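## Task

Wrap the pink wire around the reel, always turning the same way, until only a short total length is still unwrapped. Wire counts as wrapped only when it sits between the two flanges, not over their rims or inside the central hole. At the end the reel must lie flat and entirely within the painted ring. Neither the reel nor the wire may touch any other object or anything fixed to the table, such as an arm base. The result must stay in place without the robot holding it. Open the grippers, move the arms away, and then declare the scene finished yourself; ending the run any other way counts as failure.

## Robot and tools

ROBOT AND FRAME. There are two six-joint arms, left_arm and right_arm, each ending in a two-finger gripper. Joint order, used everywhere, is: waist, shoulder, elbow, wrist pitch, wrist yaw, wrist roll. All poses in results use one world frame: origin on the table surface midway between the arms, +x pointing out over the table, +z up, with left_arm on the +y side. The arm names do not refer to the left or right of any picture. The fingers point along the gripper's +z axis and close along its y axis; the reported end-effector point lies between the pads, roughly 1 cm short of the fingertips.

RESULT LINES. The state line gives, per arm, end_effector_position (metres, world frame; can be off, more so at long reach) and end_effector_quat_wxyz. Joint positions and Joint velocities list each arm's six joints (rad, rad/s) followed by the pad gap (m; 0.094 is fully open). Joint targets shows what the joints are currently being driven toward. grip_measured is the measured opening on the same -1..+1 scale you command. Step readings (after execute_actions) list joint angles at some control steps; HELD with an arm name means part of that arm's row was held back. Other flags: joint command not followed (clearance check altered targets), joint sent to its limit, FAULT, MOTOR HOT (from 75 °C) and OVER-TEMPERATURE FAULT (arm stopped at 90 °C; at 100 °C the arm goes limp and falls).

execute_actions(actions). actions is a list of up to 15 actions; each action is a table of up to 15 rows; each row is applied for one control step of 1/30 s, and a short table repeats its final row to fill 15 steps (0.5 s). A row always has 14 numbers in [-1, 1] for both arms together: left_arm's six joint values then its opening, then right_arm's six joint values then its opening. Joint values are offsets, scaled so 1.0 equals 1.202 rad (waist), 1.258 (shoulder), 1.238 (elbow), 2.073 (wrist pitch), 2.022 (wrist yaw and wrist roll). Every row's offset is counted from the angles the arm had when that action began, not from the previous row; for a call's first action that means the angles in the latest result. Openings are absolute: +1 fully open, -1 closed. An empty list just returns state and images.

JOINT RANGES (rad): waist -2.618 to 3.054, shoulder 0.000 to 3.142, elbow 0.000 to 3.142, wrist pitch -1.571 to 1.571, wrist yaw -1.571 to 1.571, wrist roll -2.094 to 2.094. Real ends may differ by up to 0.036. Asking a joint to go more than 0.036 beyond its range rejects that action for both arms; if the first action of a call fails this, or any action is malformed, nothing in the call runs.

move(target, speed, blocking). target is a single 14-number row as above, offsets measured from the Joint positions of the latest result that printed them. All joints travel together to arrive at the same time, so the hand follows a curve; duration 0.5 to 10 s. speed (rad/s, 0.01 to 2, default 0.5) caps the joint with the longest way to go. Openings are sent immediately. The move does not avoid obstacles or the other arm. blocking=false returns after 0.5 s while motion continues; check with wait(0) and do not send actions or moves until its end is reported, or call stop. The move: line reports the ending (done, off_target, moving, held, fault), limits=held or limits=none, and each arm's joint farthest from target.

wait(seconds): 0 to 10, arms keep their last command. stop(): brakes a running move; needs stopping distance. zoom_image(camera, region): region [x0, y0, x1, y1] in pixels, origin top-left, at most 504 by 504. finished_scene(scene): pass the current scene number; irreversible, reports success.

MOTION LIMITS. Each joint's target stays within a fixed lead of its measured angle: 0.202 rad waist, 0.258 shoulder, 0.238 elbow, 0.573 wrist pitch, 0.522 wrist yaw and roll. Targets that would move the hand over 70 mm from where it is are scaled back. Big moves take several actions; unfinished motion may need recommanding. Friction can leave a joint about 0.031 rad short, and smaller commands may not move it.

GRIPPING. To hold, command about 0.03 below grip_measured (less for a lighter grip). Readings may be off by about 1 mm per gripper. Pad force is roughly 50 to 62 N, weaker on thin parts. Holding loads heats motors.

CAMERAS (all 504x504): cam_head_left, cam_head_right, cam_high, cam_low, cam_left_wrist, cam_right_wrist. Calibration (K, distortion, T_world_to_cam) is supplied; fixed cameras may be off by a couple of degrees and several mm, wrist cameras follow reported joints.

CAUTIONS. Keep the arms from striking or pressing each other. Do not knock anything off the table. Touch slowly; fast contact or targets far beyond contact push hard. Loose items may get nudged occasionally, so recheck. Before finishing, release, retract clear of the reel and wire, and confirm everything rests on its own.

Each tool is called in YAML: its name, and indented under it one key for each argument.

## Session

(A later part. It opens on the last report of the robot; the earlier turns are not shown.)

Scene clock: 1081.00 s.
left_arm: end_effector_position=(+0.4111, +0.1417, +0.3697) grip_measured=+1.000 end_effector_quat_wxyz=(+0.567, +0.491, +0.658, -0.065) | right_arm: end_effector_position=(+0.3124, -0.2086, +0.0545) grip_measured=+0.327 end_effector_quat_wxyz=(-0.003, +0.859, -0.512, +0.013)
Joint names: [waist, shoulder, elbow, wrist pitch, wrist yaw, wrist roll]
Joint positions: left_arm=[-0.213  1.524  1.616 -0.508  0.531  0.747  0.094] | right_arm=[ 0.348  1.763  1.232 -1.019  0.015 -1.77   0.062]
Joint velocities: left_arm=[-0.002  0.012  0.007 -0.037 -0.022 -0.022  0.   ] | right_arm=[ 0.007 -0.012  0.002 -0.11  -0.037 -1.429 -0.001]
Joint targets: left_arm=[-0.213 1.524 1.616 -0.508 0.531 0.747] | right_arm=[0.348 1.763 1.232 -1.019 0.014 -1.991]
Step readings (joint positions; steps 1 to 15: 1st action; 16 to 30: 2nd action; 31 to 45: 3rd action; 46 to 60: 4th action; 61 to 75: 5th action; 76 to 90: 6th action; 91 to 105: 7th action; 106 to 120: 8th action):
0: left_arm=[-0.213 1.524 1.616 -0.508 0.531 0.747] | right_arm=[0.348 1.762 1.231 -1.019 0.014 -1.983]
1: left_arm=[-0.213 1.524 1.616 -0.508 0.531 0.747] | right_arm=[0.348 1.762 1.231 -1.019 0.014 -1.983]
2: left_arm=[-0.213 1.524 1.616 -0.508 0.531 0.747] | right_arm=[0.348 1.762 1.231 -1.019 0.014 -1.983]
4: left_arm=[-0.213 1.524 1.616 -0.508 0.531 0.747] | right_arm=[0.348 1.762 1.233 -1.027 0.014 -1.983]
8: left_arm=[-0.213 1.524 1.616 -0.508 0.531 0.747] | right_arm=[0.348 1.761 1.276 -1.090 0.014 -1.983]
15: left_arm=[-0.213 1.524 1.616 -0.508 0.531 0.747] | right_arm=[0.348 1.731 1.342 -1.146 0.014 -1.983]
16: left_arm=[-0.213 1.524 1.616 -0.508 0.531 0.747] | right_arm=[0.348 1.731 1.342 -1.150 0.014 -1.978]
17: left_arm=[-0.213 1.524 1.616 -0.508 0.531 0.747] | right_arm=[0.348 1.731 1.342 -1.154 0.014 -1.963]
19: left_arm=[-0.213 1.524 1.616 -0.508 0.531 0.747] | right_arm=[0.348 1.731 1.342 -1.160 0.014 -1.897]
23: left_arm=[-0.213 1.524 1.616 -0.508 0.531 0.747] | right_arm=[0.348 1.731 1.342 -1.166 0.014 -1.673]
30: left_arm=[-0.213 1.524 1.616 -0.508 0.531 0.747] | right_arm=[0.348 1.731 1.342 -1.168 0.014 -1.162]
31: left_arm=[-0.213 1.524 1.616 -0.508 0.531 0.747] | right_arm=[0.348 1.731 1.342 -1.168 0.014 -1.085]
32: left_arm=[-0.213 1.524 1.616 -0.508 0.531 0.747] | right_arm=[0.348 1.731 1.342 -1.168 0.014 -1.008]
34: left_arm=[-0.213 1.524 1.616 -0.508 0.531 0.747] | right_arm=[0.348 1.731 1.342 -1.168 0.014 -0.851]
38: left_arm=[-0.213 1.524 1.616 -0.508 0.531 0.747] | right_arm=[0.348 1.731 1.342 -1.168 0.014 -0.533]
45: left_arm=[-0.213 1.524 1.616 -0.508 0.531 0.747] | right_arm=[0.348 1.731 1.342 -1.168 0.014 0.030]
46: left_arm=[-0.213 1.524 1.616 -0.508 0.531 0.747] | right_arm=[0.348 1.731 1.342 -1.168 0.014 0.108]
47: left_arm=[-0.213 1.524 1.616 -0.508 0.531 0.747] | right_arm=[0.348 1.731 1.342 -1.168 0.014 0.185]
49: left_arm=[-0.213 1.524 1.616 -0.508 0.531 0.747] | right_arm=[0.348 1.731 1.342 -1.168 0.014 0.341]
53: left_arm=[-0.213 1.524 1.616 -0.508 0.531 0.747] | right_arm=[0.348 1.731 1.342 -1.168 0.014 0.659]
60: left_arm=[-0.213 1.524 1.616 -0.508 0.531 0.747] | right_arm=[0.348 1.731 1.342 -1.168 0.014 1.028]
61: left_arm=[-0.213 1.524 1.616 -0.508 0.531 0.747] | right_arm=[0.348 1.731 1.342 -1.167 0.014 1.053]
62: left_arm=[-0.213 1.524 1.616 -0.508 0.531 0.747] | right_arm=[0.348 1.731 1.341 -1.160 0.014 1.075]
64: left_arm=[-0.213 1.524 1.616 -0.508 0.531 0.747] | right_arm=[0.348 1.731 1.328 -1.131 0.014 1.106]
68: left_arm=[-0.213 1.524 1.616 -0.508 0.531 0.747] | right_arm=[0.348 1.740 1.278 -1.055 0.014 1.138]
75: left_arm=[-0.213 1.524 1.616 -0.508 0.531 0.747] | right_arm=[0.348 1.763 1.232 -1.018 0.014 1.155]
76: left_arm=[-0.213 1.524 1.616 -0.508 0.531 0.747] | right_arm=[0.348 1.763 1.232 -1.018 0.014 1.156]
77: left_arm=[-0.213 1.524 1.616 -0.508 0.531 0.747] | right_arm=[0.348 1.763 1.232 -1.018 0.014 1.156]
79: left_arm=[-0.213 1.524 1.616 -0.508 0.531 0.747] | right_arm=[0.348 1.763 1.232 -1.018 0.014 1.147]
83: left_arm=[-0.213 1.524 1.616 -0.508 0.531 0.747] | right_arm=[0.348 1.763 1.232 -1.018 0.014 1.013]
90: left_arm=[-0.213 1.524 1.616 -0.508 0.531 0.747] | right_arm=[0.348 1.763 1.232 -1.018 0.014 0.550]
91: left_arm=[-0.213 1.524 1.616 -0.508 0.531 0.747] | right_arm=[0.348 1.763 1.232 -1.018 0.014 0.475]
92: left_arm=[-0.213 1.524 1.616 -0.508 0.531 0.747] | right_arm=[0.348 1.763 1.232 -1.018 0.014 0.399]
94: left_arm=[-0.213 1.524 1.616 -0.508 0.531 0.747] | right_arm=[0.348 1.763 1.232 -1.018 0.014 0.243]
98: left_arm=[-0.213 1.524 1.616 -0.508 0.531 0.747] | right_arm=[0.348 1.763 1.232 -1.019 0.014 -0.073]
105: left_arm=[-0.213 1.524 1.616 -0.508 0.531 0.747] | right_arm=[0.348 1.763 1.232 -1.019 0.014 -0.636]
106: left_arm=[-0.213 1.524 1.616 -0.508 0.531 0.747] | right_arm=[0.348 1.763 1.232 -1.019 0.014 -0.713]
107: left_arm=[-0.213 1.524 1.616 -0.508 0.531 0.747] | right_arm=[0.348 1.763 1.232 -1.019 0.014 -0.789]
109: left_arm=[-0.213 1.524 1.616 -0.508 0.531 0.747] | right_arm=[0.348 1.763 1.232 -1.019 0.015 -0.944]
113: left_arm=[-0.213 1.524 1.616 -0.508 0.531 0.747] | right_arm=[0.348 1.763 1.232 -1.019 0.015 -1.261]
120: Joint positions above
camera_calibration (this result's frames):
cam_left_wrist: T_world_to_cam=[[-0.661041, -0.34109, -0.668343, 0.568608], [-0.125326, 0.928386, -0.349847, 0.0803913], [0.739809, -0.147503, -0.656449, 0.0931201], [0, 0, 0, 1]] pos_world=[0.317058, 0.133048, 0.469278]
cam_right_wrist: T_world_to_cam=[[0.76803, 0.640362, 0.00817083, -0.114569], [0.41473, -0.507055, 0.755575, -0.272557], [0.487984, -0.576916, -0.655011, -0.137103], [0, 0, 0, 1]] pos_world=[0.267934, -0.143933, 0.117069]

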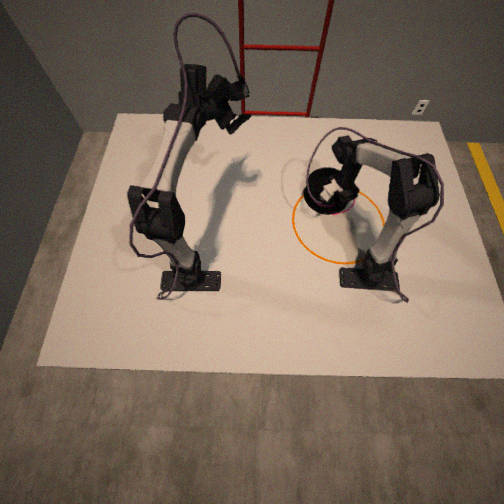

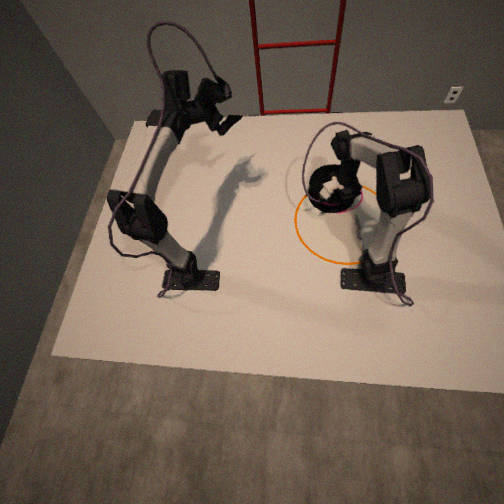

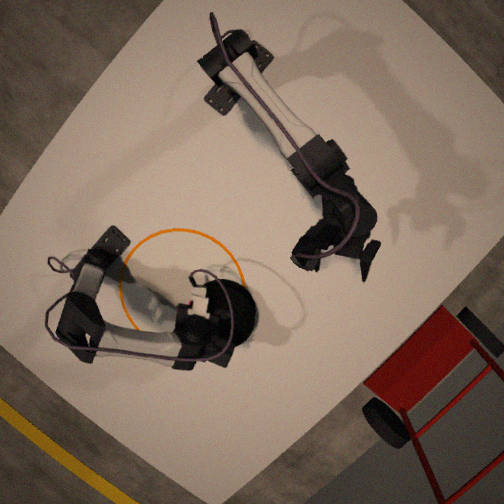

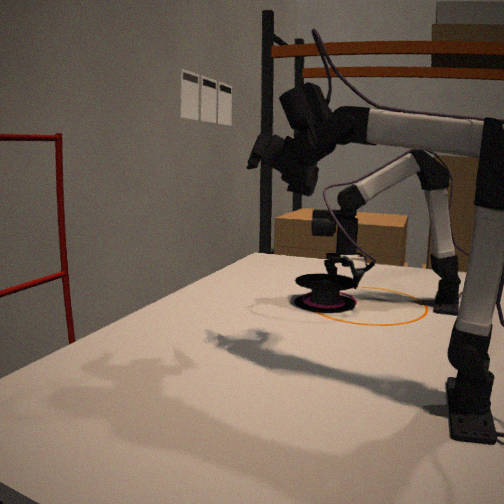

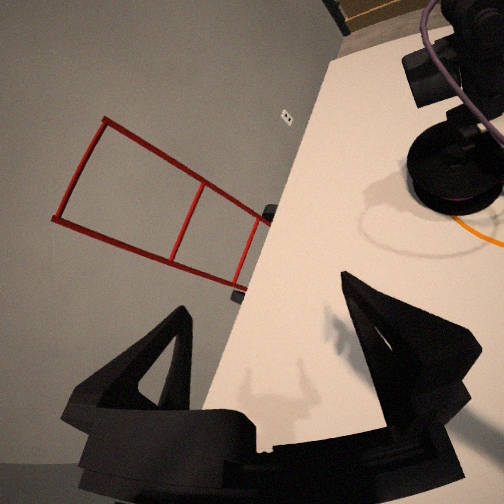

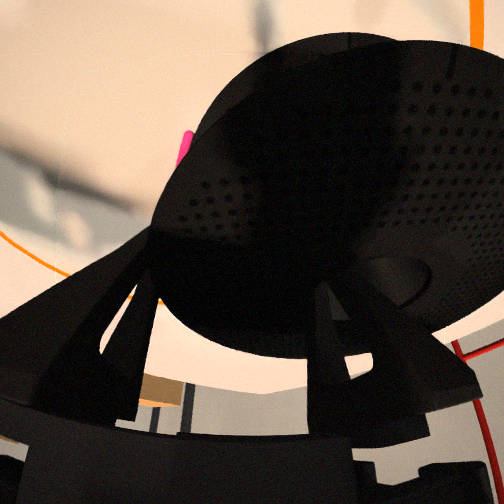

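execute_actions:
  actions:
    - [[0,0,0,0,0,0,1, 0,0,0,0,0,-0.103,0.5],[0,0,0,0,0,0,1, 0,0,0,0,0,-0.103,0.7],[0,0,0,0,0,0,1, 0,-0.004,0.012,-0.013,0,-0.103,0.85],[0,0,0,0,0,0,1, 0,-0.008,0.025,-0.026,0,-0.103,0.85],[0,0,0,0,0,0,1, 0,-0.012,0.037,-0.039,0,-0.103,0.85],[0,0,0,0,0,0,1, 0,-0.017,0.05,-0.052,0,-0.103,0.85],[0,0,0,0,0,0,1, 0,-0.021,0.062,-0.065,0,-0.103,0.85],[0,0,0,0,0,0,1, 0,-0.025,0.074,-0.078,0,-0.103,0.85],[0,0,0,0,0,0,1, 0,-0.029,0.087,-0.078,0,-0.103,0.85],[0,0,0,0,0,0,1, 0,-0.034,0.1,-0.078,0,-0.103,0.85]]
    - [[0,0,0,0,0,0,1, 0,0,0,-0.018,0,0.02,0.85],[0,0,0,0,0,0,1, 0,0,0,-0.018,0,0.05,0.85],[0,0,0,0,0,0,1, 0,0,0,-0.018,0,0.09,0.85],[0,0,0,0,0,0,1, 0,0,0,-0.018,0,0.13,0.85],[0,0,0,0,0,0,1, 0,0,0,-0.018,0,0.17,0.85],[0,0,0,0,0,0,1, 0,0,0,-0.018,0,0.21,0.85],[0,0,0,0,0,0,1, 0,0,0,-0.018,0,0.25,0.85],[0,0,0,0,0,0,1, 0,0,0,-0.018,0,0.29,0.85],[0,0,0,0,0,0,1, 0,0,0,-0.018,0,0.33,0.85],[0,0,0,0,0,0,1, 0,0,0,-0.018,0,0.37,0.85],[0,0,0,0,0,0,1, 0,0,0,-0.018,0,0.41,0.85],[0,0,0,0,0,0,1, 0,0,0,-0.018,0,0.45,0.85],[0,0,0,0,0,0,1, 0,0,0,-0.018,0,0.49,0.85],[0,0,0,0,0,0,1, 0,0,0,-0.018,0,0.53,0.85],[0,0,0,0,0,0,1, 0,0,0,-0.018,0,0.57,0.85]]
    - [[0,0,0,0,0,0,1, 0,0,0,0,0,0.20,0.85],[0,0,0,0,0,0,1, 0,0,0,0,0,0.24,0.85],[0,0,0,0,0,0,1, 0,0,0,0,0,0.28,0.85],[0,0,0,0,0,0,1, 0,0,0,0,0,0.32,0.85],[0,0,0,0,0,0,1, 0,0,0,0,0,0.36,0.85],[0,0,0,0,0,0,1, 0,0,0,0,0,0.40,0.85],[0,0,0,0,0,0,1, 0,0,0,0,0,0.44,0.85],[0,0,0,0,0,0,1, 0,0,0,0,0,0.48,0.85],[0,0,0,0,0,0,1, 0,0,0,0,0,0.52,0.85],[0,0,0,0,0,0,1, 0,0,0,0,0,0.56,0.85],[0,0,0,0,0,0,1, 0,0,0,0,0,0.60,0.85],[0,0,0,0,0,0,1, 0,0,0,0,0,0.64,0.85],[0,0,0,0,0,0,1, 0,0,0,0,0,0.68,0.85],[0,0,0,0,0,0,1, 0,0,0,0,0,0.72,0.85],[0,0,0,0,0,0,1, 0,0,0,0,0,0.76,0.85]]
    - [[0,0,0,0,0,0,1, 0,0,0,0,0,0.20,0.85],[0,0,0,0,0,0,1, 0,0,0,0,0,0.24,0.85],[0,0,0,0,0,0,1, 0,0,0,0,0,0.28,0.85],[0,0,0,0,0,0,1, 0,0,0,0,0,0.32,0.85],[0,0,0,0,0,0,1, 0,0,0,0,0,0.36,0.85],[0,0,0,0,0,0,1, 0,0,0,0,0,0.40,0.85],[0,0,0,0,0,0,1, 0,0,0,0,0,0.44,0.85],[0,0,0,0,0,0,1, 0,0,0,0,0,0.48,0.85],[0,0,0,0,0,0,1, 0,0,0,0,0,0.51,0.85],[0,0,0,0,0,0,1, 0,0,0,0,0,0.535,0.85],[0,0,0,0,0,0,1, 0,0,0,0,0,0.55,0.85]]
    - [[0,0,0,0,0,0,1, 0,0.004,-0.011,0.015,0,0.069,0.85],[0,0,0,0,0,0,1, 0,0.008,-0.022,0.029,0,0.069,0.85],[0,0,0,0,0,0,1, 0,0.012,-0.033,0.044,0,0.069,0.85],[0,0,0,0,0,0,1, 0,0.016,-0.044,0.058,0,0.069,0.85],[0,0,0,0,0,0,1, 0,0.02,-0.055,0.073,0,0.069,0.85],[0,0,0,0,0,0,1, 0,0.024,-0.066,0.087,0,0.069,0.85],[0,0,0,0,0,0,1, 0,0.028,-0.077,0.087,0,0.069,0.85],[0,0,0,0,0,0,1, 0,0.031,-0.088,0.087,0,0.069,0.85],[0,0,0,0,0,0,1, 0,0.033,-0.099,0.087,0,0.069,0.8],[0,0,0,0,0,0,1, 0,0.033,-0.099,0.087,0,0.069,0.7],[0,0,0,0,0,0,1, 0,0.033,-0.099,0.087,0,0.069,0.6],[0,0,0,0,0,0,1, 0,0.033,-0.099,0.087,0,0.069,0.52],[0,0,0,0,0,0,1, 0,0.033,-0.099,0.087,0,0.069,0.46],[0,0,0,0,0,0,1, 0,0.033,-0.099,0.087,0,0.069,0.41],[0,0,0,0,0,0,1, 0,0.033,-0.099,0.087,0,0.069,0.37]]
    - [[0,0,0,0,0,0,1, 0,0,0,0,0,0,0.345],[0,0,0,0,0,0,1, 0,0,0,0,0,0,0.325],[0,0,0,0,0,0,1, 0,0,0,0,0,-0.01,0.31],[0,0,0,0,0,0,1, 0,0,0,0,0,-0.03,0.297],[0,0,0,0,0,0,1, 0,0,0,0,0,-0.06,0.297],[0,0,0,0,0,0,1, 0,0,0,0,0,-0.10,0.297],[0,0,0,0,0,0,1, 0,0,0,0,0,-0.14,0.297],[0,0,0,0,0,0,1, 0,0,0,0,0,-0.18,0.297],[0,0,0,0,0,0,1, 0,0,0,0,0,-0.22,0.297],[0,0,0,0,0,0,1, 0,0,0,0,0,-0.26,0.297],[0,0,0,0,0,0,1, 0,0,0,0,0,-0.30,0.297],[0,0,0,0,0,0,1, 0,0,0,0,0,-0.34,0.297],[0,0,0,0,0,0,1, 0,0,0,0,0,-0.38,0.297],[0,0,0,0,0,0,1, 0,0,0,0,0,-0.42,0.297],[0,0,0,0,0,0,1, 0,0,0,0,0,-0.46,0.297]]
    - [[0,0,0,0,0,0,1, 0,0,0,0,0,-0.20,0.297],[0,0,0,0,0,0,1, 0,0,0,0,0,-0.24,0.297],[0,0,0,0,0,0,1, 0,0,0,0,0,-0.28,0.297],[0,0,0,0,0,0,1, 0,0,0,0,0,-0.32,0.297],[0,0,0,0,0,0,1, 0,0,0,0,0,-0.36,0.297],[0,0,0,0,0,0,1, 0,0,0,0,0,-0.40,0.297],[0,0,0,0,0,0,1, 0,0,0,0,0,-0.44,0.297],[0,0,0,0,0,0,1, 0,0,0,0,0,-0.48,0.297],[0,0,0,0,0,0,1, 0,0,0,0,0,-0.52,0.297],[0,0,0,0,0,0,1, 0,0,0,0,0,-0.56,0.297],[0,0,0,0,0,0,1, 0,0,0,0,0,-0.60,0.297],[0,0,0,0,0,0,1, 0,0,0,0,0,-0.64,0.297],[0,0,0,0,0,0,1, 0,0,0,0,0,-0.68,0.297],[0,0,0,0,0,0,1, 0,0,0,0,0,-0.72,0.297],[0,0,0,0,0,0,1, 0,0,0,0,0,-0.76,0.297]]
    - [[0,0,0,0,0,0,1, 0,0,0,0,0,-0.20,0.297],[0,0,0,0,0,0,1, 0,0,0,0,0,-0.24,0.297],[0,0,0,0,0,0,1, 0,0,0,0,0,-0.28,0.297],[0,0,0,0,0,0,1, 0,0,0,0,0,-0.32,0.297],[0,0,0,0,0,0,1, 0,0,0,0,0,-0.36,0.297],[0,0,0,0,0,0,1, 0,0,0,0,0,-0.40,0.297],[0,0,0,0,0,0,1, 0,0,0,0,0,-0.44,0.297],[0,0,0,0,0,0,1, 0,0,0,0,0,-0.48,0.297],[0,0,0,0,0,0,1, 0,0,0,0,0,-0.52,0.297],[0,0,0,0,0,0,1, 0,0,0,0,0,-0.56,0.297],[0,0,0,0,0,0,1, 0,0,0,0,0,-0.60,0.297],[0,0,0,0,0,0,1, 0,0,0,0,0,-0.63,0.297],[0,0,0,0,0,0,1, 0,0,0,0,0,-0.655,0.297],[0,0,0,0,0,0,1, 0,0,0,0,0,-0.67,0.297]]

Scene clock: 1122.83 s.
left_arm: end_effector_position=(+0.4111, +0.1417, +0.3697) grip_measured=+1.000 end_effector_quat_wxyz=(+0.567, +0.491, +0.658, -0.065) | right_arm: end_effector_position=(+0.3117, -0.2083, +0.0549) grip_measured=+0.325 end_effector_quat_wxyz=(-0.003, +0.858, -0.514, +0.011)
Joint names: [waist, shoulder, elbow, wrist pitch, wrist yaw, wrist roll]
Joint positions: left_arm=[-0.213  1.524  1.616 -0.508  0.531  0.747  0.094] | right_arm=[ 0.348  1.762  1.232 -1.022  0.013 -1.765  0.062]
Joint velocities: left_arm=[-0.012 -0.002 -0.012 -0.081  0.007  0.022  0.   ] | right_arm=[ 0.017  0.002 -0.012  0.051  0.037 -1.487 -0.001]
Joint targets: left_arm=[-0.213 1.524 1.616 -0.508 0.531 0.747] | right_arm=[0.348 1.762 1.232 -1.018 0.013 -1.988]
Step readings (joint positions; steps 1 to 15: 1st action; 16 to 30: 2nd action; 31 to 45: 3rd action; 46 to 60: 4th action; 61 to 75: 5th action; 76 to 90: 6th action; 91 to 105: 7th action; 106 to 120: 8th action):
0: left_arm=[-0.213 1.524 1.616 -0.508 0.531 0.747] | right_arm=[0.348 1.763 1.232 -1.019 0.015 -1.980]
1: left_arm=[-0.213 1.524 1.616 -0.508 0.531 0.747] | right_arm=[0.348 1.763 1.232 -1.019 0.016 -1.980]
2: left_arm=[-0.213 1.524 1.616 -0.508 0.531 0.747] | right_arm=[0.348 1.763 1.232 -1.019 0.016 -1.980]
4: left_arm=[-0.213 1.524 1.616 -0.508 0.531 0.747] | right_arm=[0.348 1.763 1.234 -1.027 0.016 -1.980]
8: left_arm=[-0.213 1.524 1.616 -0.508 0.531 0.747] | right_arm=[0.348 1.762 1.276 -1.090 0.016 -1.980]
15: left_arm=[-0.213 1.524 1.616 -0.508 0.531 0.747] | right_arm=[0.348 1.731 1.343 -1.146 0.016 -1.980]
16: left_arm=[-0.213 1.524 1.616 -0.508 0.531 0.747] | right_arm=[0.348 1.731 1.343 -1.150 0.016 -1.975]
17: left_arm=[-0.213 1.524 1.616 -0.508 0.531 0.747] | right_arm=[0.348 1.731 1.343 -1.154 0.016 -1.960]
19: left_arm=[-0.213 1.524 1.616 -0.508 0.531 0.747] | right_arm=[0.348 1.731 1.343 -1.161 0.016 -1.894]
23: left_arm=[-0.213 1.524 1.616 -0.508 0.531 0.747] | right_arm=[0.348 1.731 1.343 -1.166 0.016 -1.671]
30: left_arm=[-0.213 1.524 1.616 -0.508 0.531 0.747] | right_arm=[0.348 1.731 1.343 -1.168 0.016 -1.159]
31: left_arm=[-0.213 1.524 1.616 -0.508 0.531 0.747] | right_arm=[0.348 1.731 1.343 -1.168 0.016 -1.082]
32: left_arm=[-0.213 1.524 1.616 -0.508 0.531 0.747] | right_arm=[0.348 1.731 1.343 -1.168 0.016 -1.005]
34: left_arm=[-0.213 1.524 1.616 -0.508 0.531 0.747] | right_arm=[0.348 1.731 1.343 -1.168 0.016 -0.848]
38: left_arm=[-0.213 1.524 1.616 -0.508 0.531 0.747] | right_arm=[0.348 1.731 1.343 -1.168 0.016 -0.530]
45: left_arm=[-0.213 1.524 1.616 -0.508 0.531 0.747] | right_arm=[0.348 1.731 1.343 -1.168 0.016 0.033]
46: left_arm=[-0.213 1.524 1.616 -0.508 0.531 0.747] | right_arm=[0.348 1.731 1.343 -1.168 0.016 0.110]
47: left_arm=[-0.213 1.524 1.616 -0.508 0.531 0.747] | right_arm=[0.348 1.731 1.343 -1.168 0.016 0.187]
49: left_arm=[-0.213 1.524 1.616 -0.508 0.531 0.747] | right_arm=[0.348 1.731 1.343 -1.168 0.016 0.344]
53: left_arm=[-0.213 1.524 1.616 -0.508 0.531 0.747] | right_arm=[0.348 1.731 1.343 -1.168 0.016 0.662]
60: left_arm=[-0.213 1.524 1.616 -0.508 0.531 0.747] | right_arm=[0.348 1.731 1.343 -1.168 0.016 1.031]
61: left_arm=[-0.213 1.524 1.616 -0.508 0.531 0.747] | right_arm=[0.348 1.731 1.343 -1.167 0.016 1.056]
62: left_arm=[-0.213 1.524 1.616 -0.508 0.531 0.747] | right_arm=[0.348 1.731 1.341 -1.161 0.016 1.078]
64: left_arm=[-0.213 1.524 1.616 -0.508 0.531 0.747] | right_arm=[0.348 1.731 1.329 -1.131 0.016 1.109]
68: left_arm=[-0.213 1.524 1.616 -0.508 0.531 0.747] | right_arm=[0.348 1.739 1.279 -1.055 0.016 1.141]
75: left_arm=[-0.213 1.524 1.616 -0.508 0.531 0.747] | right_arm=[0.348 1.762 1.232 -1.019 0.016 1.158]
76: left_arm=[-0.213 1.524 1.616 -0.508 0.531 0.747] | right_arm=[0.348 1.762 1.232 -1.018 0.016 1.158]
77: left_arm=[-0.213 1.524 1.616 -0.508 0.531 0.747] | right_arm=[0.348 1.762 1.232 -1.018 0.016 1.158]
79: left_arm=[-0.213 1.524 1.616 -0.508 0.531 0.747] | right_arm=[0.348 1.762 1.232 -1.018 0.016 1.149]
83: left_arm=[-0.213 1.524 1.616 -0.508 0.531 0.747] | right_arm=[0.348 1.762 1.232 -1.018 0.016 1.016]
90: left_arm=[-0.213 1.524 1.616 -0.508 0.531 0.747] | right_arm=[0.348 1.762 1.232 -1.017 0.015 0.552]
91: left_arm=[-0.213 1.524 1.616 -0.508 0.531 0.747] | right_arm=[0.348 1.762 1.232 -1.017 0.015 0.477]
92: left_arm=[-0.213 1.524 1.616 -0.508 0.531 0.747] | right_arm=[0.348 1.762 1.232 -1.017 0.015 0.401]
94: left_arm=[-0.213 1.524 1.616 -0.508 0.531 0.747] | right_arm=[0.348 1.762 1.232 -1.017 0.015 0.245]
98: left_arm=[-0.213 1.524 1.616 -0.508 0.531 0.747] | right_arm=[0.348 1.762 1.232 -1.017 0.014 -0.071]
105: left_arm=[-0.213 1.524 1.616 -0.508 0.531 0.747] | right_arm=[0.348 1.762 1.232 -1.018 0.013 -0.634]
106: left_arm=[-0.213 1.524 1.616 -0.508 0.531 0.747] | right_arm=[0.348 1.762 1.232 -1.018 0.012 -0.710]
107: left_arm=[-0.213 1.524 1.616 -0.508 0.531 0.747] | right_arm=[0.348 1.762 1.232 -1.019 0.012 -0.786]
109: left_arm=[-0.213 1.524 1.616 -0.508 0.531 0.747] | right_arm=[0.348 1.762 1.232 -1.019 0.012 -0.941]
113: left_arm=[-0.213 1.524 1.616 -0.508 0.531 0.747] | right_arm=[0.348 1.762 1.232 -1.020 0.012 -1.257]
120: Joint positions above
camera_calibration (this result's frames):
cam_left_wrist: T_world_to_cam=[[-0.661041, -0.34109, -0.668343, 0.568608], [-0.125326, 0.928386, -0.349847, 0.0803913], [0.739809, -0.147503, -0.656449, 0.0931201], [0, 0, 0, 1]] pos_world=[0.317058, 0.133048, 0.469278]
cam_right_wrist: T_world_to_cam=[[0.771667, 0.635982, 0.00755681, -0.116249], [0.413778, -0.511008, 0.753431, -0.272846], [0.48303, -0.578271, -0.657483, -0.134965], [0, 0, 0, 1]] pos_world=[0.267795, -0.14354, 0.117712]

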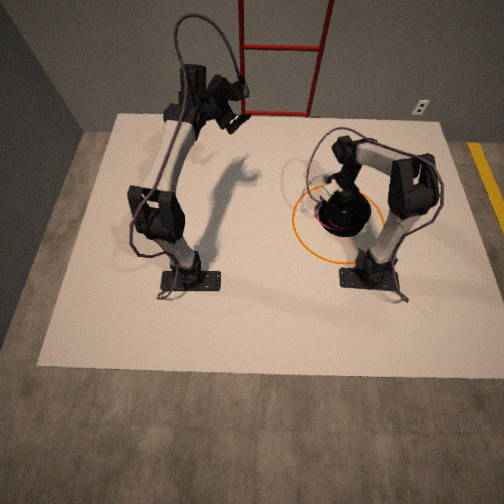

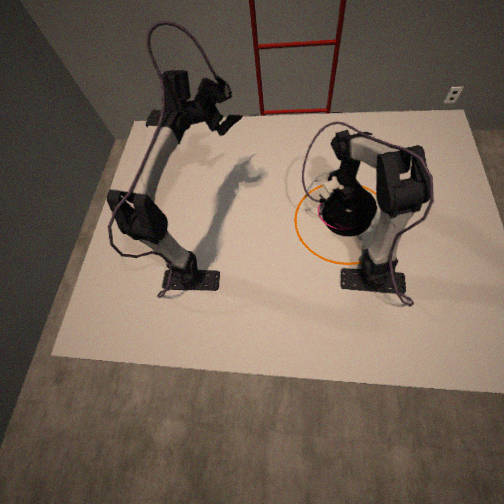

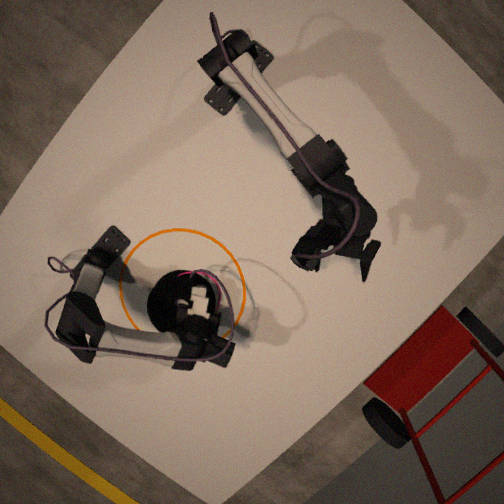

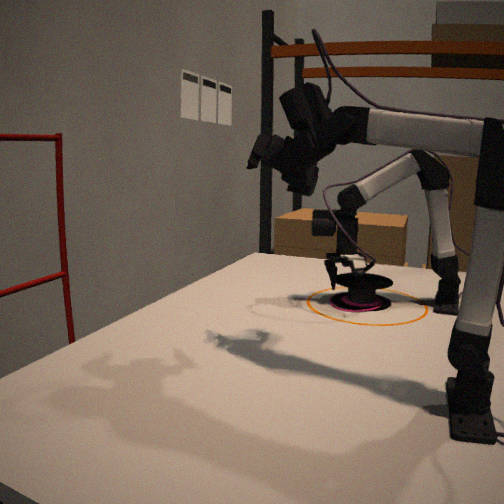

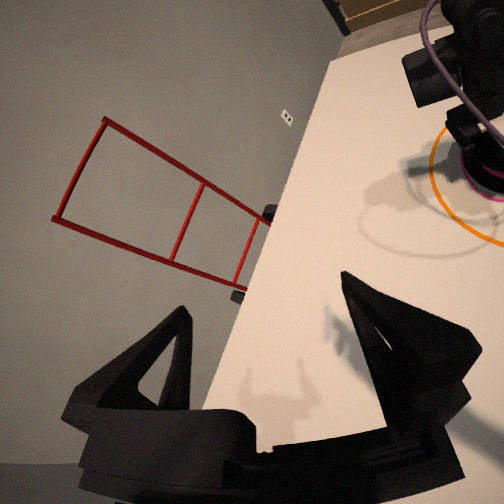

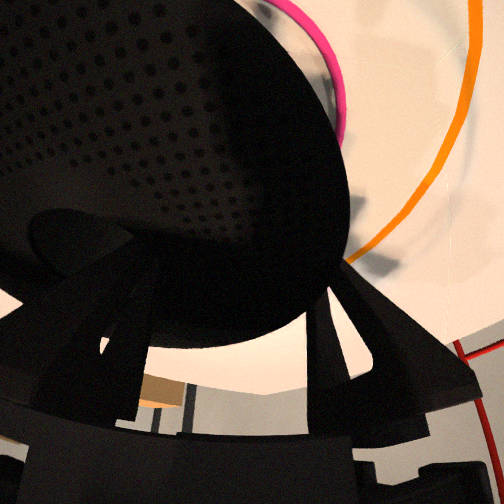

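execute_actions:
  actions: []

Scene clock: 1140.67 s.
left_arm: end_effector_position=(+0.4111, +0.1417, +0.3697) grip_measured=+1.000 end_effector_quat_wxyz=(+0.567, +0.491, +0.658, -0.065) | right_arm: end_effector_position=(+0.3117, -0.2085, +0.0549) grip_measured=+0.325 end_effector_quat_wxyz=(-0.001, +0.907, -0.422, +0.011)
Joint names: [waist, shoulder, elbow, wrist pitch, wrist yaw, wrist roll]
Joint positions: left_arm=[-0.213  1.524  1.616 -0.508  0.531  0.747  0.094] | right_arm=[ 0.348  1.762  1.232 -1.023  0.014 -1.973  0.062]
Joint velocities: left_arm=[-0.002 -0.007 -0.007 -0.022  0.022 -0.007  0.   ] | right_arm=[-0.012 -0.012  0.002 -0.007  0.037  0.037 -0.   ]
Joint targets: left_arm=[-0.213 1.524 1.616 -0.508 0.531 0.747] | right_arm=[0.348 1.762 1.232 -1.018 0.013 -1.988]
camera_calibration (this result's frames):
cam_left_wrist: T_world_to_cam=[[-0.661041, -0.34109, -0.668343, 0.568608], [-0.125326, 0.928386, -0.349847, 0.0803913], [0.739809, -0.147503, -0.656449, 0.0931201], [0, 0, 0, 1]] pos_world=[0.317058, 0.133048, 0.469278]
cam_right_wrist: T_world_to_cam=[[0.623239, 0.782027, 0.0025853, -0.0391366], [0.511424, -0.410078, 0.75517, -0.282389], [0.591623, -0.469329, -0.655524, -0.146269], [0, 0, 0, 1]] pos_world=[0.255348, -0.153844, 0.11747]

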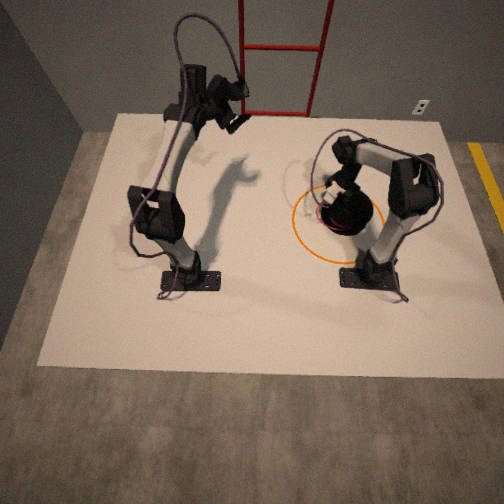

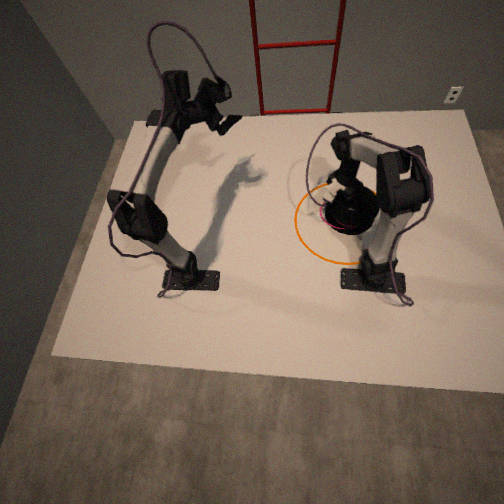

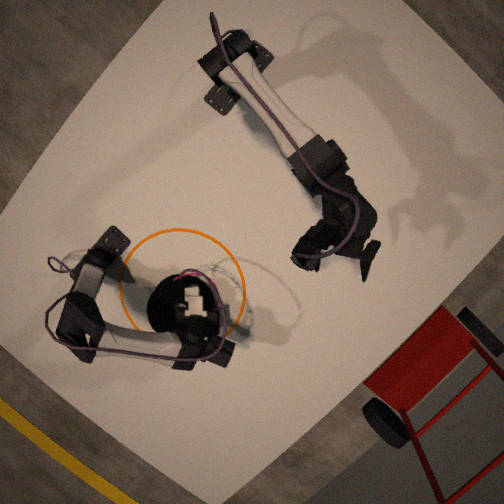

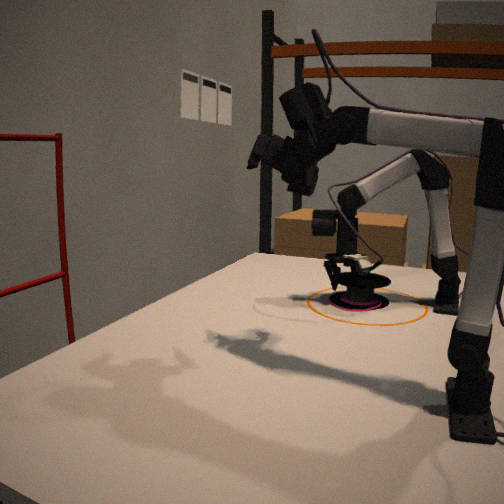

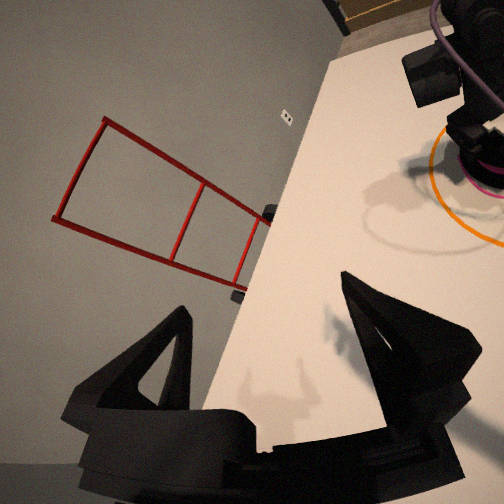

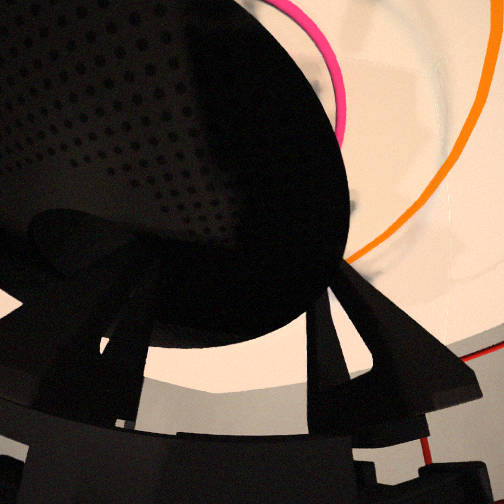

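zoom_image:
  camera: "cam_low"
  region: [300, 245, 430, 335]

zoom_image:
  camera: "cam_high"
  region: [110, 220, 260, 370]

zoom_image:
  camera: "cam_head_left"
  region: [280, 170, 400, 280]

Region (300, 245, 430, 335) of cam_low's 504x504 image, scaled by 3.877, with more detail than that image has; it fills the top 349 rows of this view, and the rest is white.

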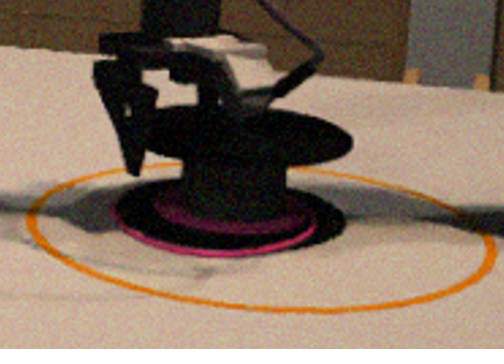

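Region (110, 220, 260, 370) of cam_high's 504x504 image, scaled by 3.360, with more detail than that image has.

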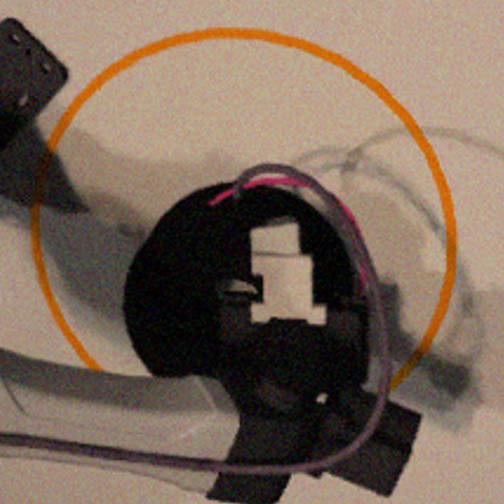

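Region (280, 170, 400, 280) of cam_head_left's 504x504 image, scaled by 4.200, with more detail than that image has; it fills the top 462 rows of this view, and the rest is white.

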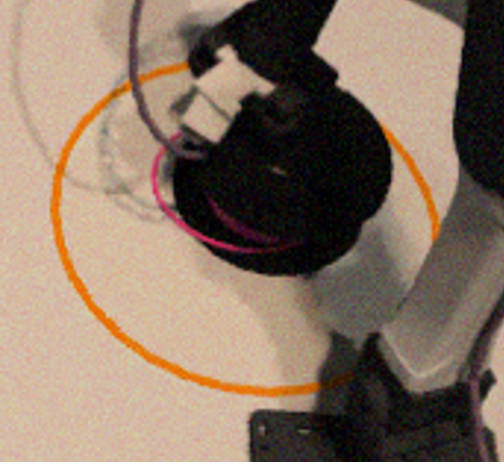

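move:
  target: [0,0,0,0,0,0,1,-0.0654,-0.109,-0.125,0.0145,0,0,0.297]
  speed: 0.2

Scene clock: 1230.43 s.
left_arm: end_effector_position=(+0.4111, +0.1417, +0.3697) grip_measured=+1.000 end_effector_quat_wxyz=(+0.567, +0.491, +0.658, -0.065) | right_arm: end_effector_position=(+0.2855, -0.2371, +0.0542) grip_measured=+0.325 end_effector_quat_wxyz=(-0.000, +0.891, -0.453, +0.011)
Joint names: [waist, shoulder, elbow, wrist pitch, wrist yaw, wrist roll]
Joint positions: left_arm=[-0.213  1.524  1.616 -0.508  0.531  0.747  0.094] | right_arm=[ 0.279  1.645  1.096 -1.005  0.014 -1.973  0.062]
Joint velocities: left_arm=[ 0.002  0.007 -0.007 -0.022  0.007 -0.081  0.   ] | right_arm=[-0.017 -0.007 -0.012 -0.066  0.066  0.007  0.001]
Joint targets: left_arm=[-0.213 1.524 1.616 -0.508 0.531 0.747] | right_arm=[0.270 1.625 1.078 -0.993 0.013 -1.973]
move: done; limits=none; left_arm: farthest joint: the waist, 0.000 radians from its target (0.000 radians at the start); right_arm: farthest joint: the shoulder, 0.020 radians from its target (0.137 radians at the start)
camera_calibration (this result's frames):
cam_left_wrist: T_world_to_cam=[[-0.661041, -0.34109, -0.668343, 0.568608], [-0.125326, 0.928386, -0.349847, 0.0803913], [0.739809, -0.147503, -0.656449, 0.0931201], [0, 0, 0, 1]] pos_world=[0.317058, 0.133048, 0.469278]
cam_right_wrist: T_world_to_cam=[[0.675997, 0.736904, 0.000796432, -0.0260617], [0.483079, -0.443967, 0.754671, -0.280144], [0.556474, -0.509771, -0.656103, -0.144223], [0, 0, 0, 1]] pos_world=[0.233205, -0.17869, 0.116812]

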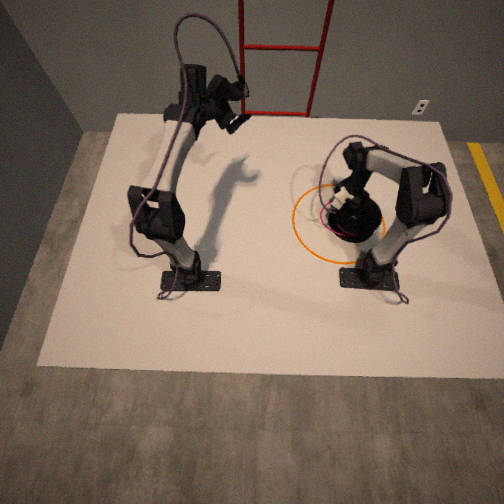

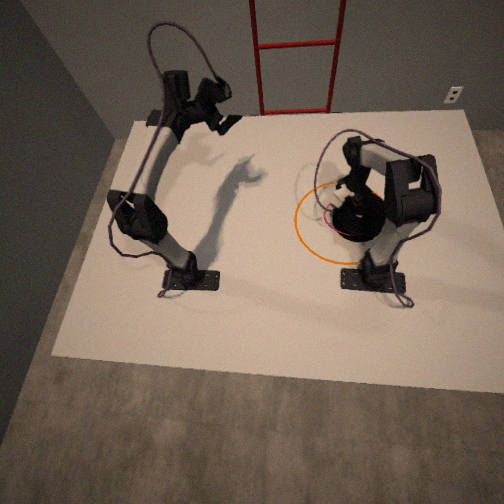

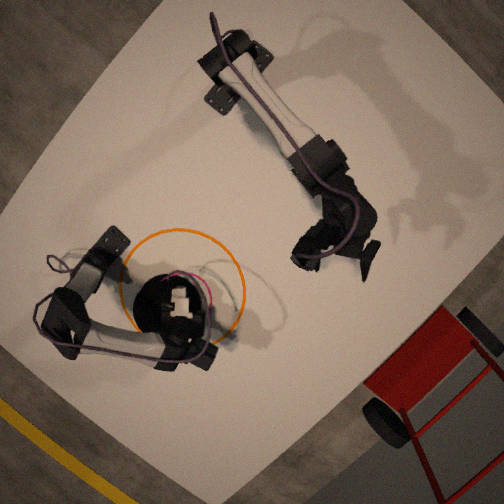

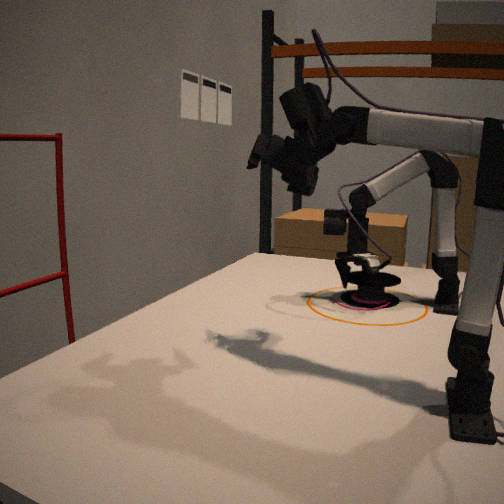

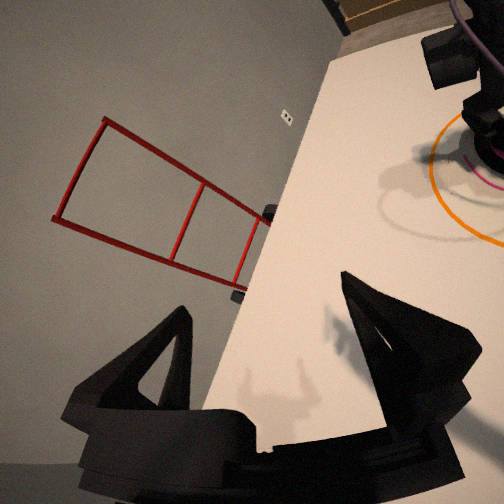

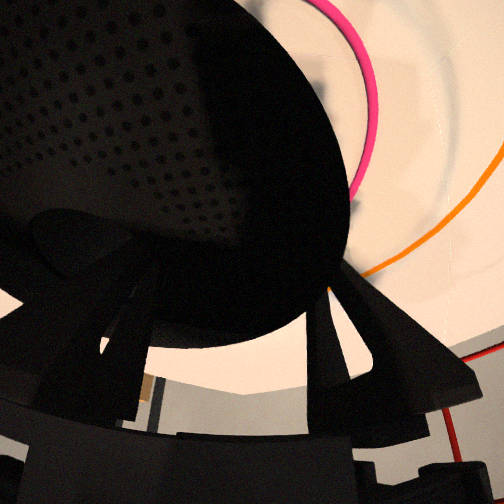

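zoom_image:
  camera: "cam_low"
  region: [300, 245, 430, 335]

zoom_image:
  camera: "cam_high"
  region: [120, 250, 250, 370]

zoom_image:
  camera: "cam_left_wrist"
  region: [400, 80, 504, 260]

Region (300, 245, 430, 335) of cam_low's 504x504 image, scaled by 3.877, with more detail than that image has; it fills the top 349 rows of this view, and the rest is white.

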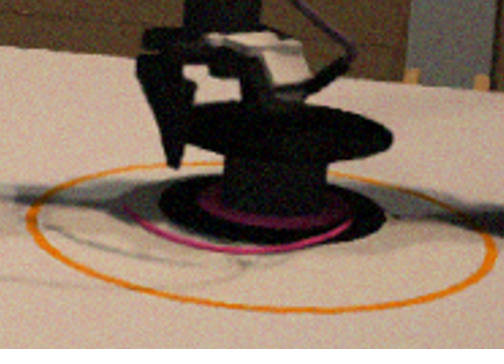

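Region (120, 250, 250, 370) of cam_high's 504x504 image, scaled by 3.877, with more detail than that image has; it fills the top 465 rows of this view, and the rest is white.

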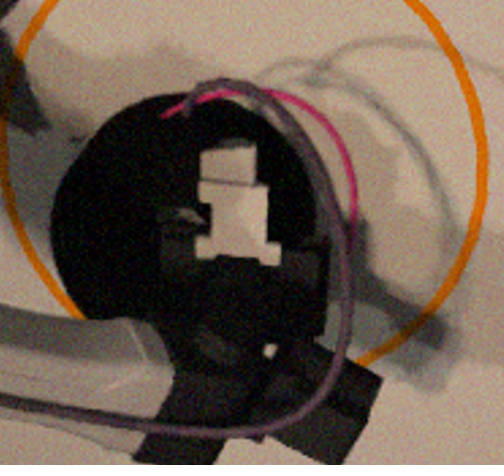

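Region (400, 80, 504, 260) of cam_left_wrist's 504x504 image, scaled by 2.800, with more detail than that image has; it fills the left 291 columns of this view, and the rest is white.

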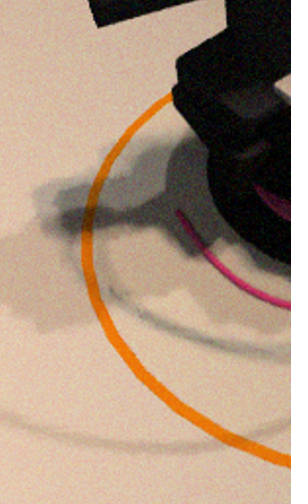

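execute_actions:
  actions:
    - [[0,0,0,0,0,0,1,0.004,-0.016,-0.015,0,0,0,0.297],[0,0,0,0,0,0,1,0.006,-0.022,-0.021,0,0,0,0.297],[0,0,0,0,0,0,1,0.008,-0.029,-0.028,0,0,0,0.297],[0,0,0,0,0,0,1,0.010,-0.037,-0.036,0,0,0,0.297],[0,0,0,0,0,0,1,0.012,-0.045,-0.044,0,0,0,0.297],[0,0,0,0,0,0,1,0.015,-0.053,-0.052,0,0,0,0.297],[0,0,0,0,0,0,1,0.017,-0.061,-0.060,0,0,0,0.297],[0,0,0,0,0,0,1,0.019,-0.069,-0.068,0,0,0,0.297],[0,0,0,0,0,0,1,0.021,-0.076,-0.076,0,0,0,0.297],[0,0,0,0,0,0,1,0.023,-0.083,-0.083,0,0,0,0.297],[0,0,0,0,0,0,1,0.025,-0.088,-0.088,0,0,0,0.297],[0,0,0,0,0,0,1,0.026,-0.0906,-0.0905,0,0,0,0.297]]

wait:
  seconds: 0.3

Scene clock: 1267.83 s.
left_arm: end_effector_position=(+0.4111, +0.1417, +0.3697) grip_measured=+1.000 end_effector_quat_wxyz=(+0.567, +0.491, +0.658, -0.065) | right_arm: end_effector_position=(+0.2598, -0.2373, +0.0538) grip_measured=+0.325 end_effector_quat_wxyz=(+0.001, +0.896, -0.443, +0.011)
Joint names: [waist, shoulder, elbow, wrist pitch, wrist yaw, wrist roll]
Joint positions: left_arm=[-0.213  1.524  1.616 -0.508  0.531  0.747  0.094] | right_arm=[ 0.301  1.552  0.999 -1.002  0.015 -1.973  0.062]
Joint velocities: left_arm=[-0.012 -0.007  0.007  0.022 -0.11  -0.037  0.   ] | right_arm=[-0.007 -0.017 -0.017  0.051  0.037  0.007 -0.   ]
Joint targets: left_arm=[-0.213 1.524 1.616 -0.508 0.531 0.747] | right_arm=[0.310 1.531 0.984 -1.005 0.014 -1.973]
Step readings (joint positions):
0: left_arm=[-0.213 1.524 1.616 -0.508 0.531 0.747] | right_arm=[0.279 1.645 1.096 -1.005 0.014 -1.973]
1: left_arm=[-0.213 1.524 1.616 -0.508 0.531 0.747] | right_arm=[0.279 1.645 1.096 -1.005 0.014 -1.973]
2: left_arm=[-0.213 1.524 1.616 -0.508 0.531 0.747] | right_arm=[0.279 1.645 1.096 -1.005 0.014 -1.973]
4: left_arm=[-0.213 1.524 1.616 -0.508 0.531 0.747] | right_arm=[0.279 1.636 1.087 -1.003 0.014 -1.973]
8: left_arm=[-0.213 1.524 1.616 -0.508 0.531 0.747] | right_arm=[0.287 1.597 1.044 -1.002 0.015 -1.973]
15: Joint positions above
camera_calibration (this result's frames):
cam_left_wrist: T_world_to_cam=[[-0.661041, -0.34109, -0.668343, 0.568608], [-0.125326, 0.928386, -0.349847, 0.0803913], [0.739809, -0.147503, -0.656449, 0.0931201], [0, 0, 0, 1]] pos_world=[0.317058, 0.133048, 0.469278]
cam_right_wrist: T_world_to_cam=[[0.659538, 0.751671, -0.000893471, -0.000659622], [0.493751, -0.432334, 0.754518, -0.267501], [0.566763, -0.498074, -0.656279, -0.13019], [0, 0, 0, 1]] pos_world=[0.206301, -0.179998, 0.116393]

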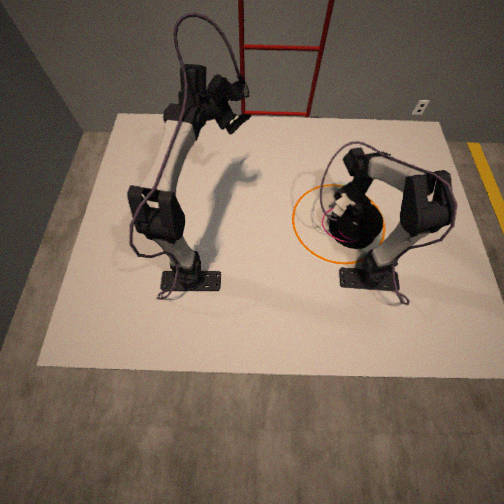

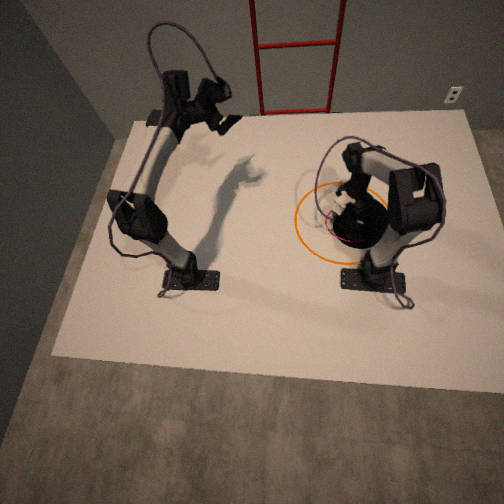

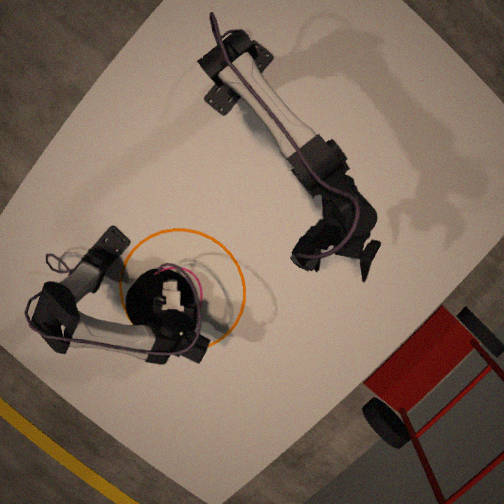

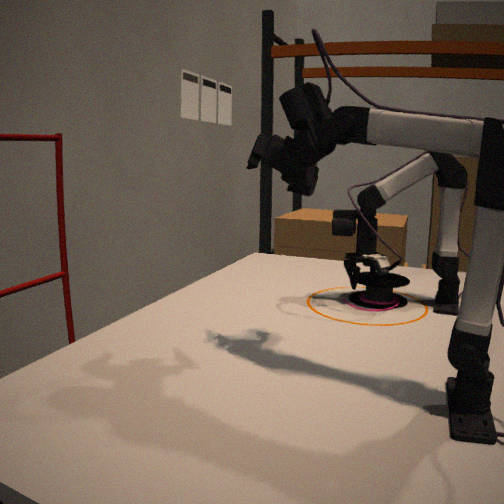

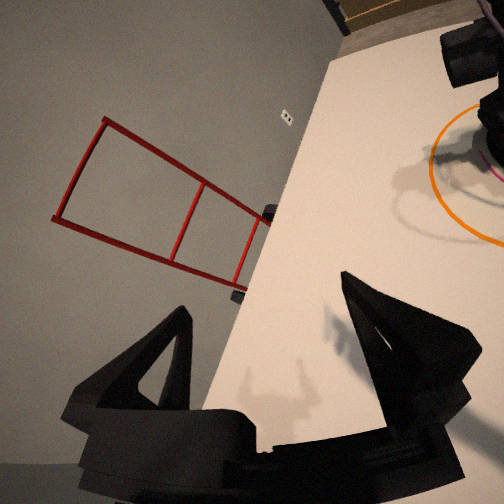

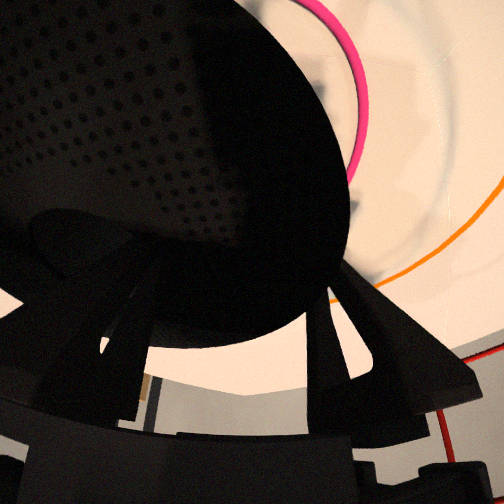

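Scene clock: 1268.13 s.
left_arm: end_effector_position=(+0.4111, +0.1417, +0.3697) grip_measured=+1.000 end_effector_quat_wxyz=(+0.567, +0.491, +0.658, -0.065) | right_arm: end_effector_position=(+0.2596, -0.2374, +0.0537) grip_measured=+0.325 end_effector_quat_wxyz=(+0.001, +0.896, -0.443, +0.010)
Joint names: [waist, shoulder, elbow, wrist pitch, wrist yaw, wrist roll]
Joint positions: left_arm=[-0.213  1.524  1.616 -0.508  0.531  0.747  0.094] | right_arm=[ 0.301  1.552  0.998 -1.002  0.015 -1.973  0.062]
Joint velocities: left_arm=[-0.002 -0.012 -0.022  0.051 -0.022 -0.037  0.   ] | right_arm=[-0.007  0.002 -0.012 -0.081  0.037 -0.007 -0.001]
Joint targets: left_arm=[-0.213 1.524 1.616 -0.508 0.531 0.747] | right_arm=[0.310 1.531 0.983 -1.005 0.014 -1.973]
wait: 0.30 s; at rest by 0.17 s
camera_calibration (this result's frames):
cam_left_wrist: T_world_to_cam=[[-0.661041, -0.34109, -0.668343, 0.568608], [-0.125326, 0.928386, -0.349847, 0.0803913], [0.739809, -0.147503, -0.656449, 0.0931201], [0, 0, 0, 1]] pos_world=[0.317058, 0.133048, 0.469278]
cam_right_wrist: T_world_to_cam=[[0.659537, 0.751671, -0.00120812, -0.000540878], [0.49403, -0.432263, 0.754376, -0.267433], [0.56652, -0.498136, -0.656442, -0.130141], [0, 0, 0, 1]] pos_world=[0.206204, -0.180023, 0.116314]

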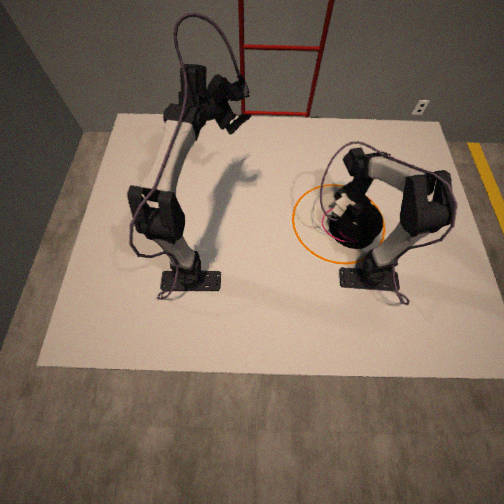

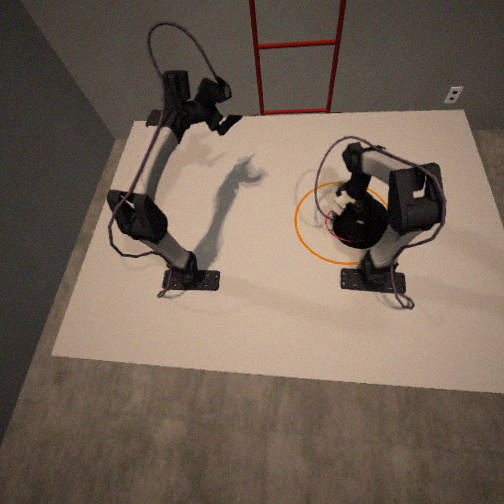

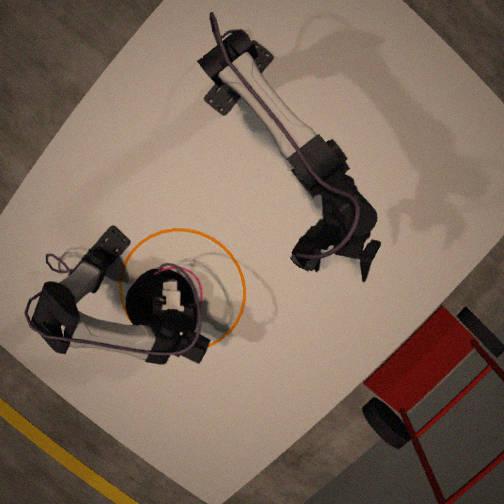

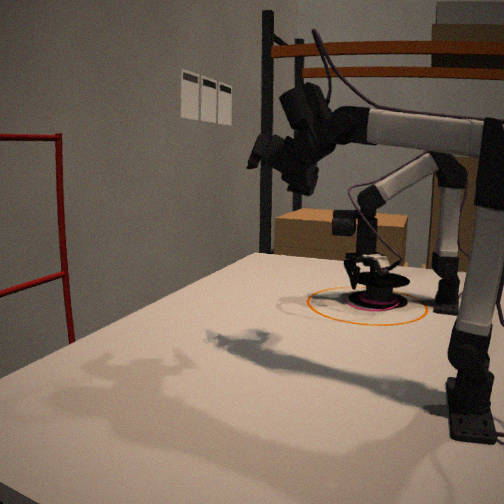

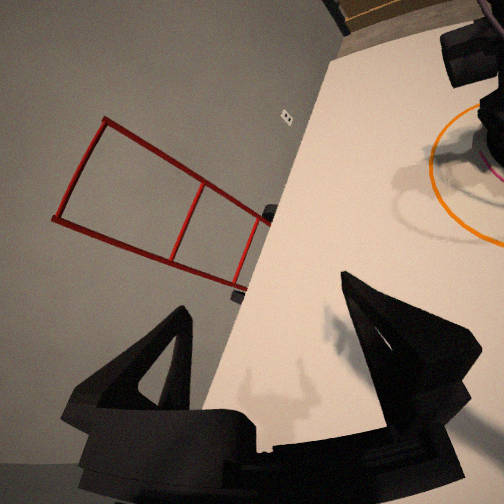

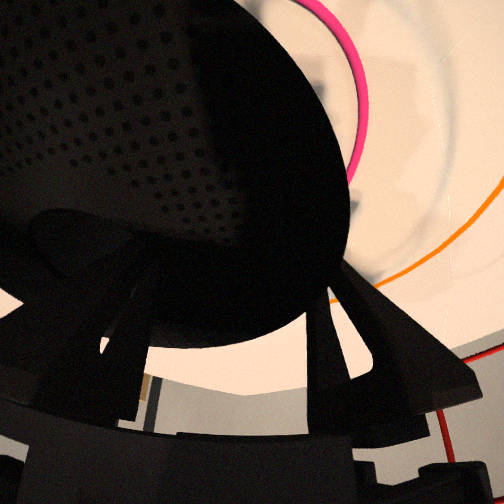

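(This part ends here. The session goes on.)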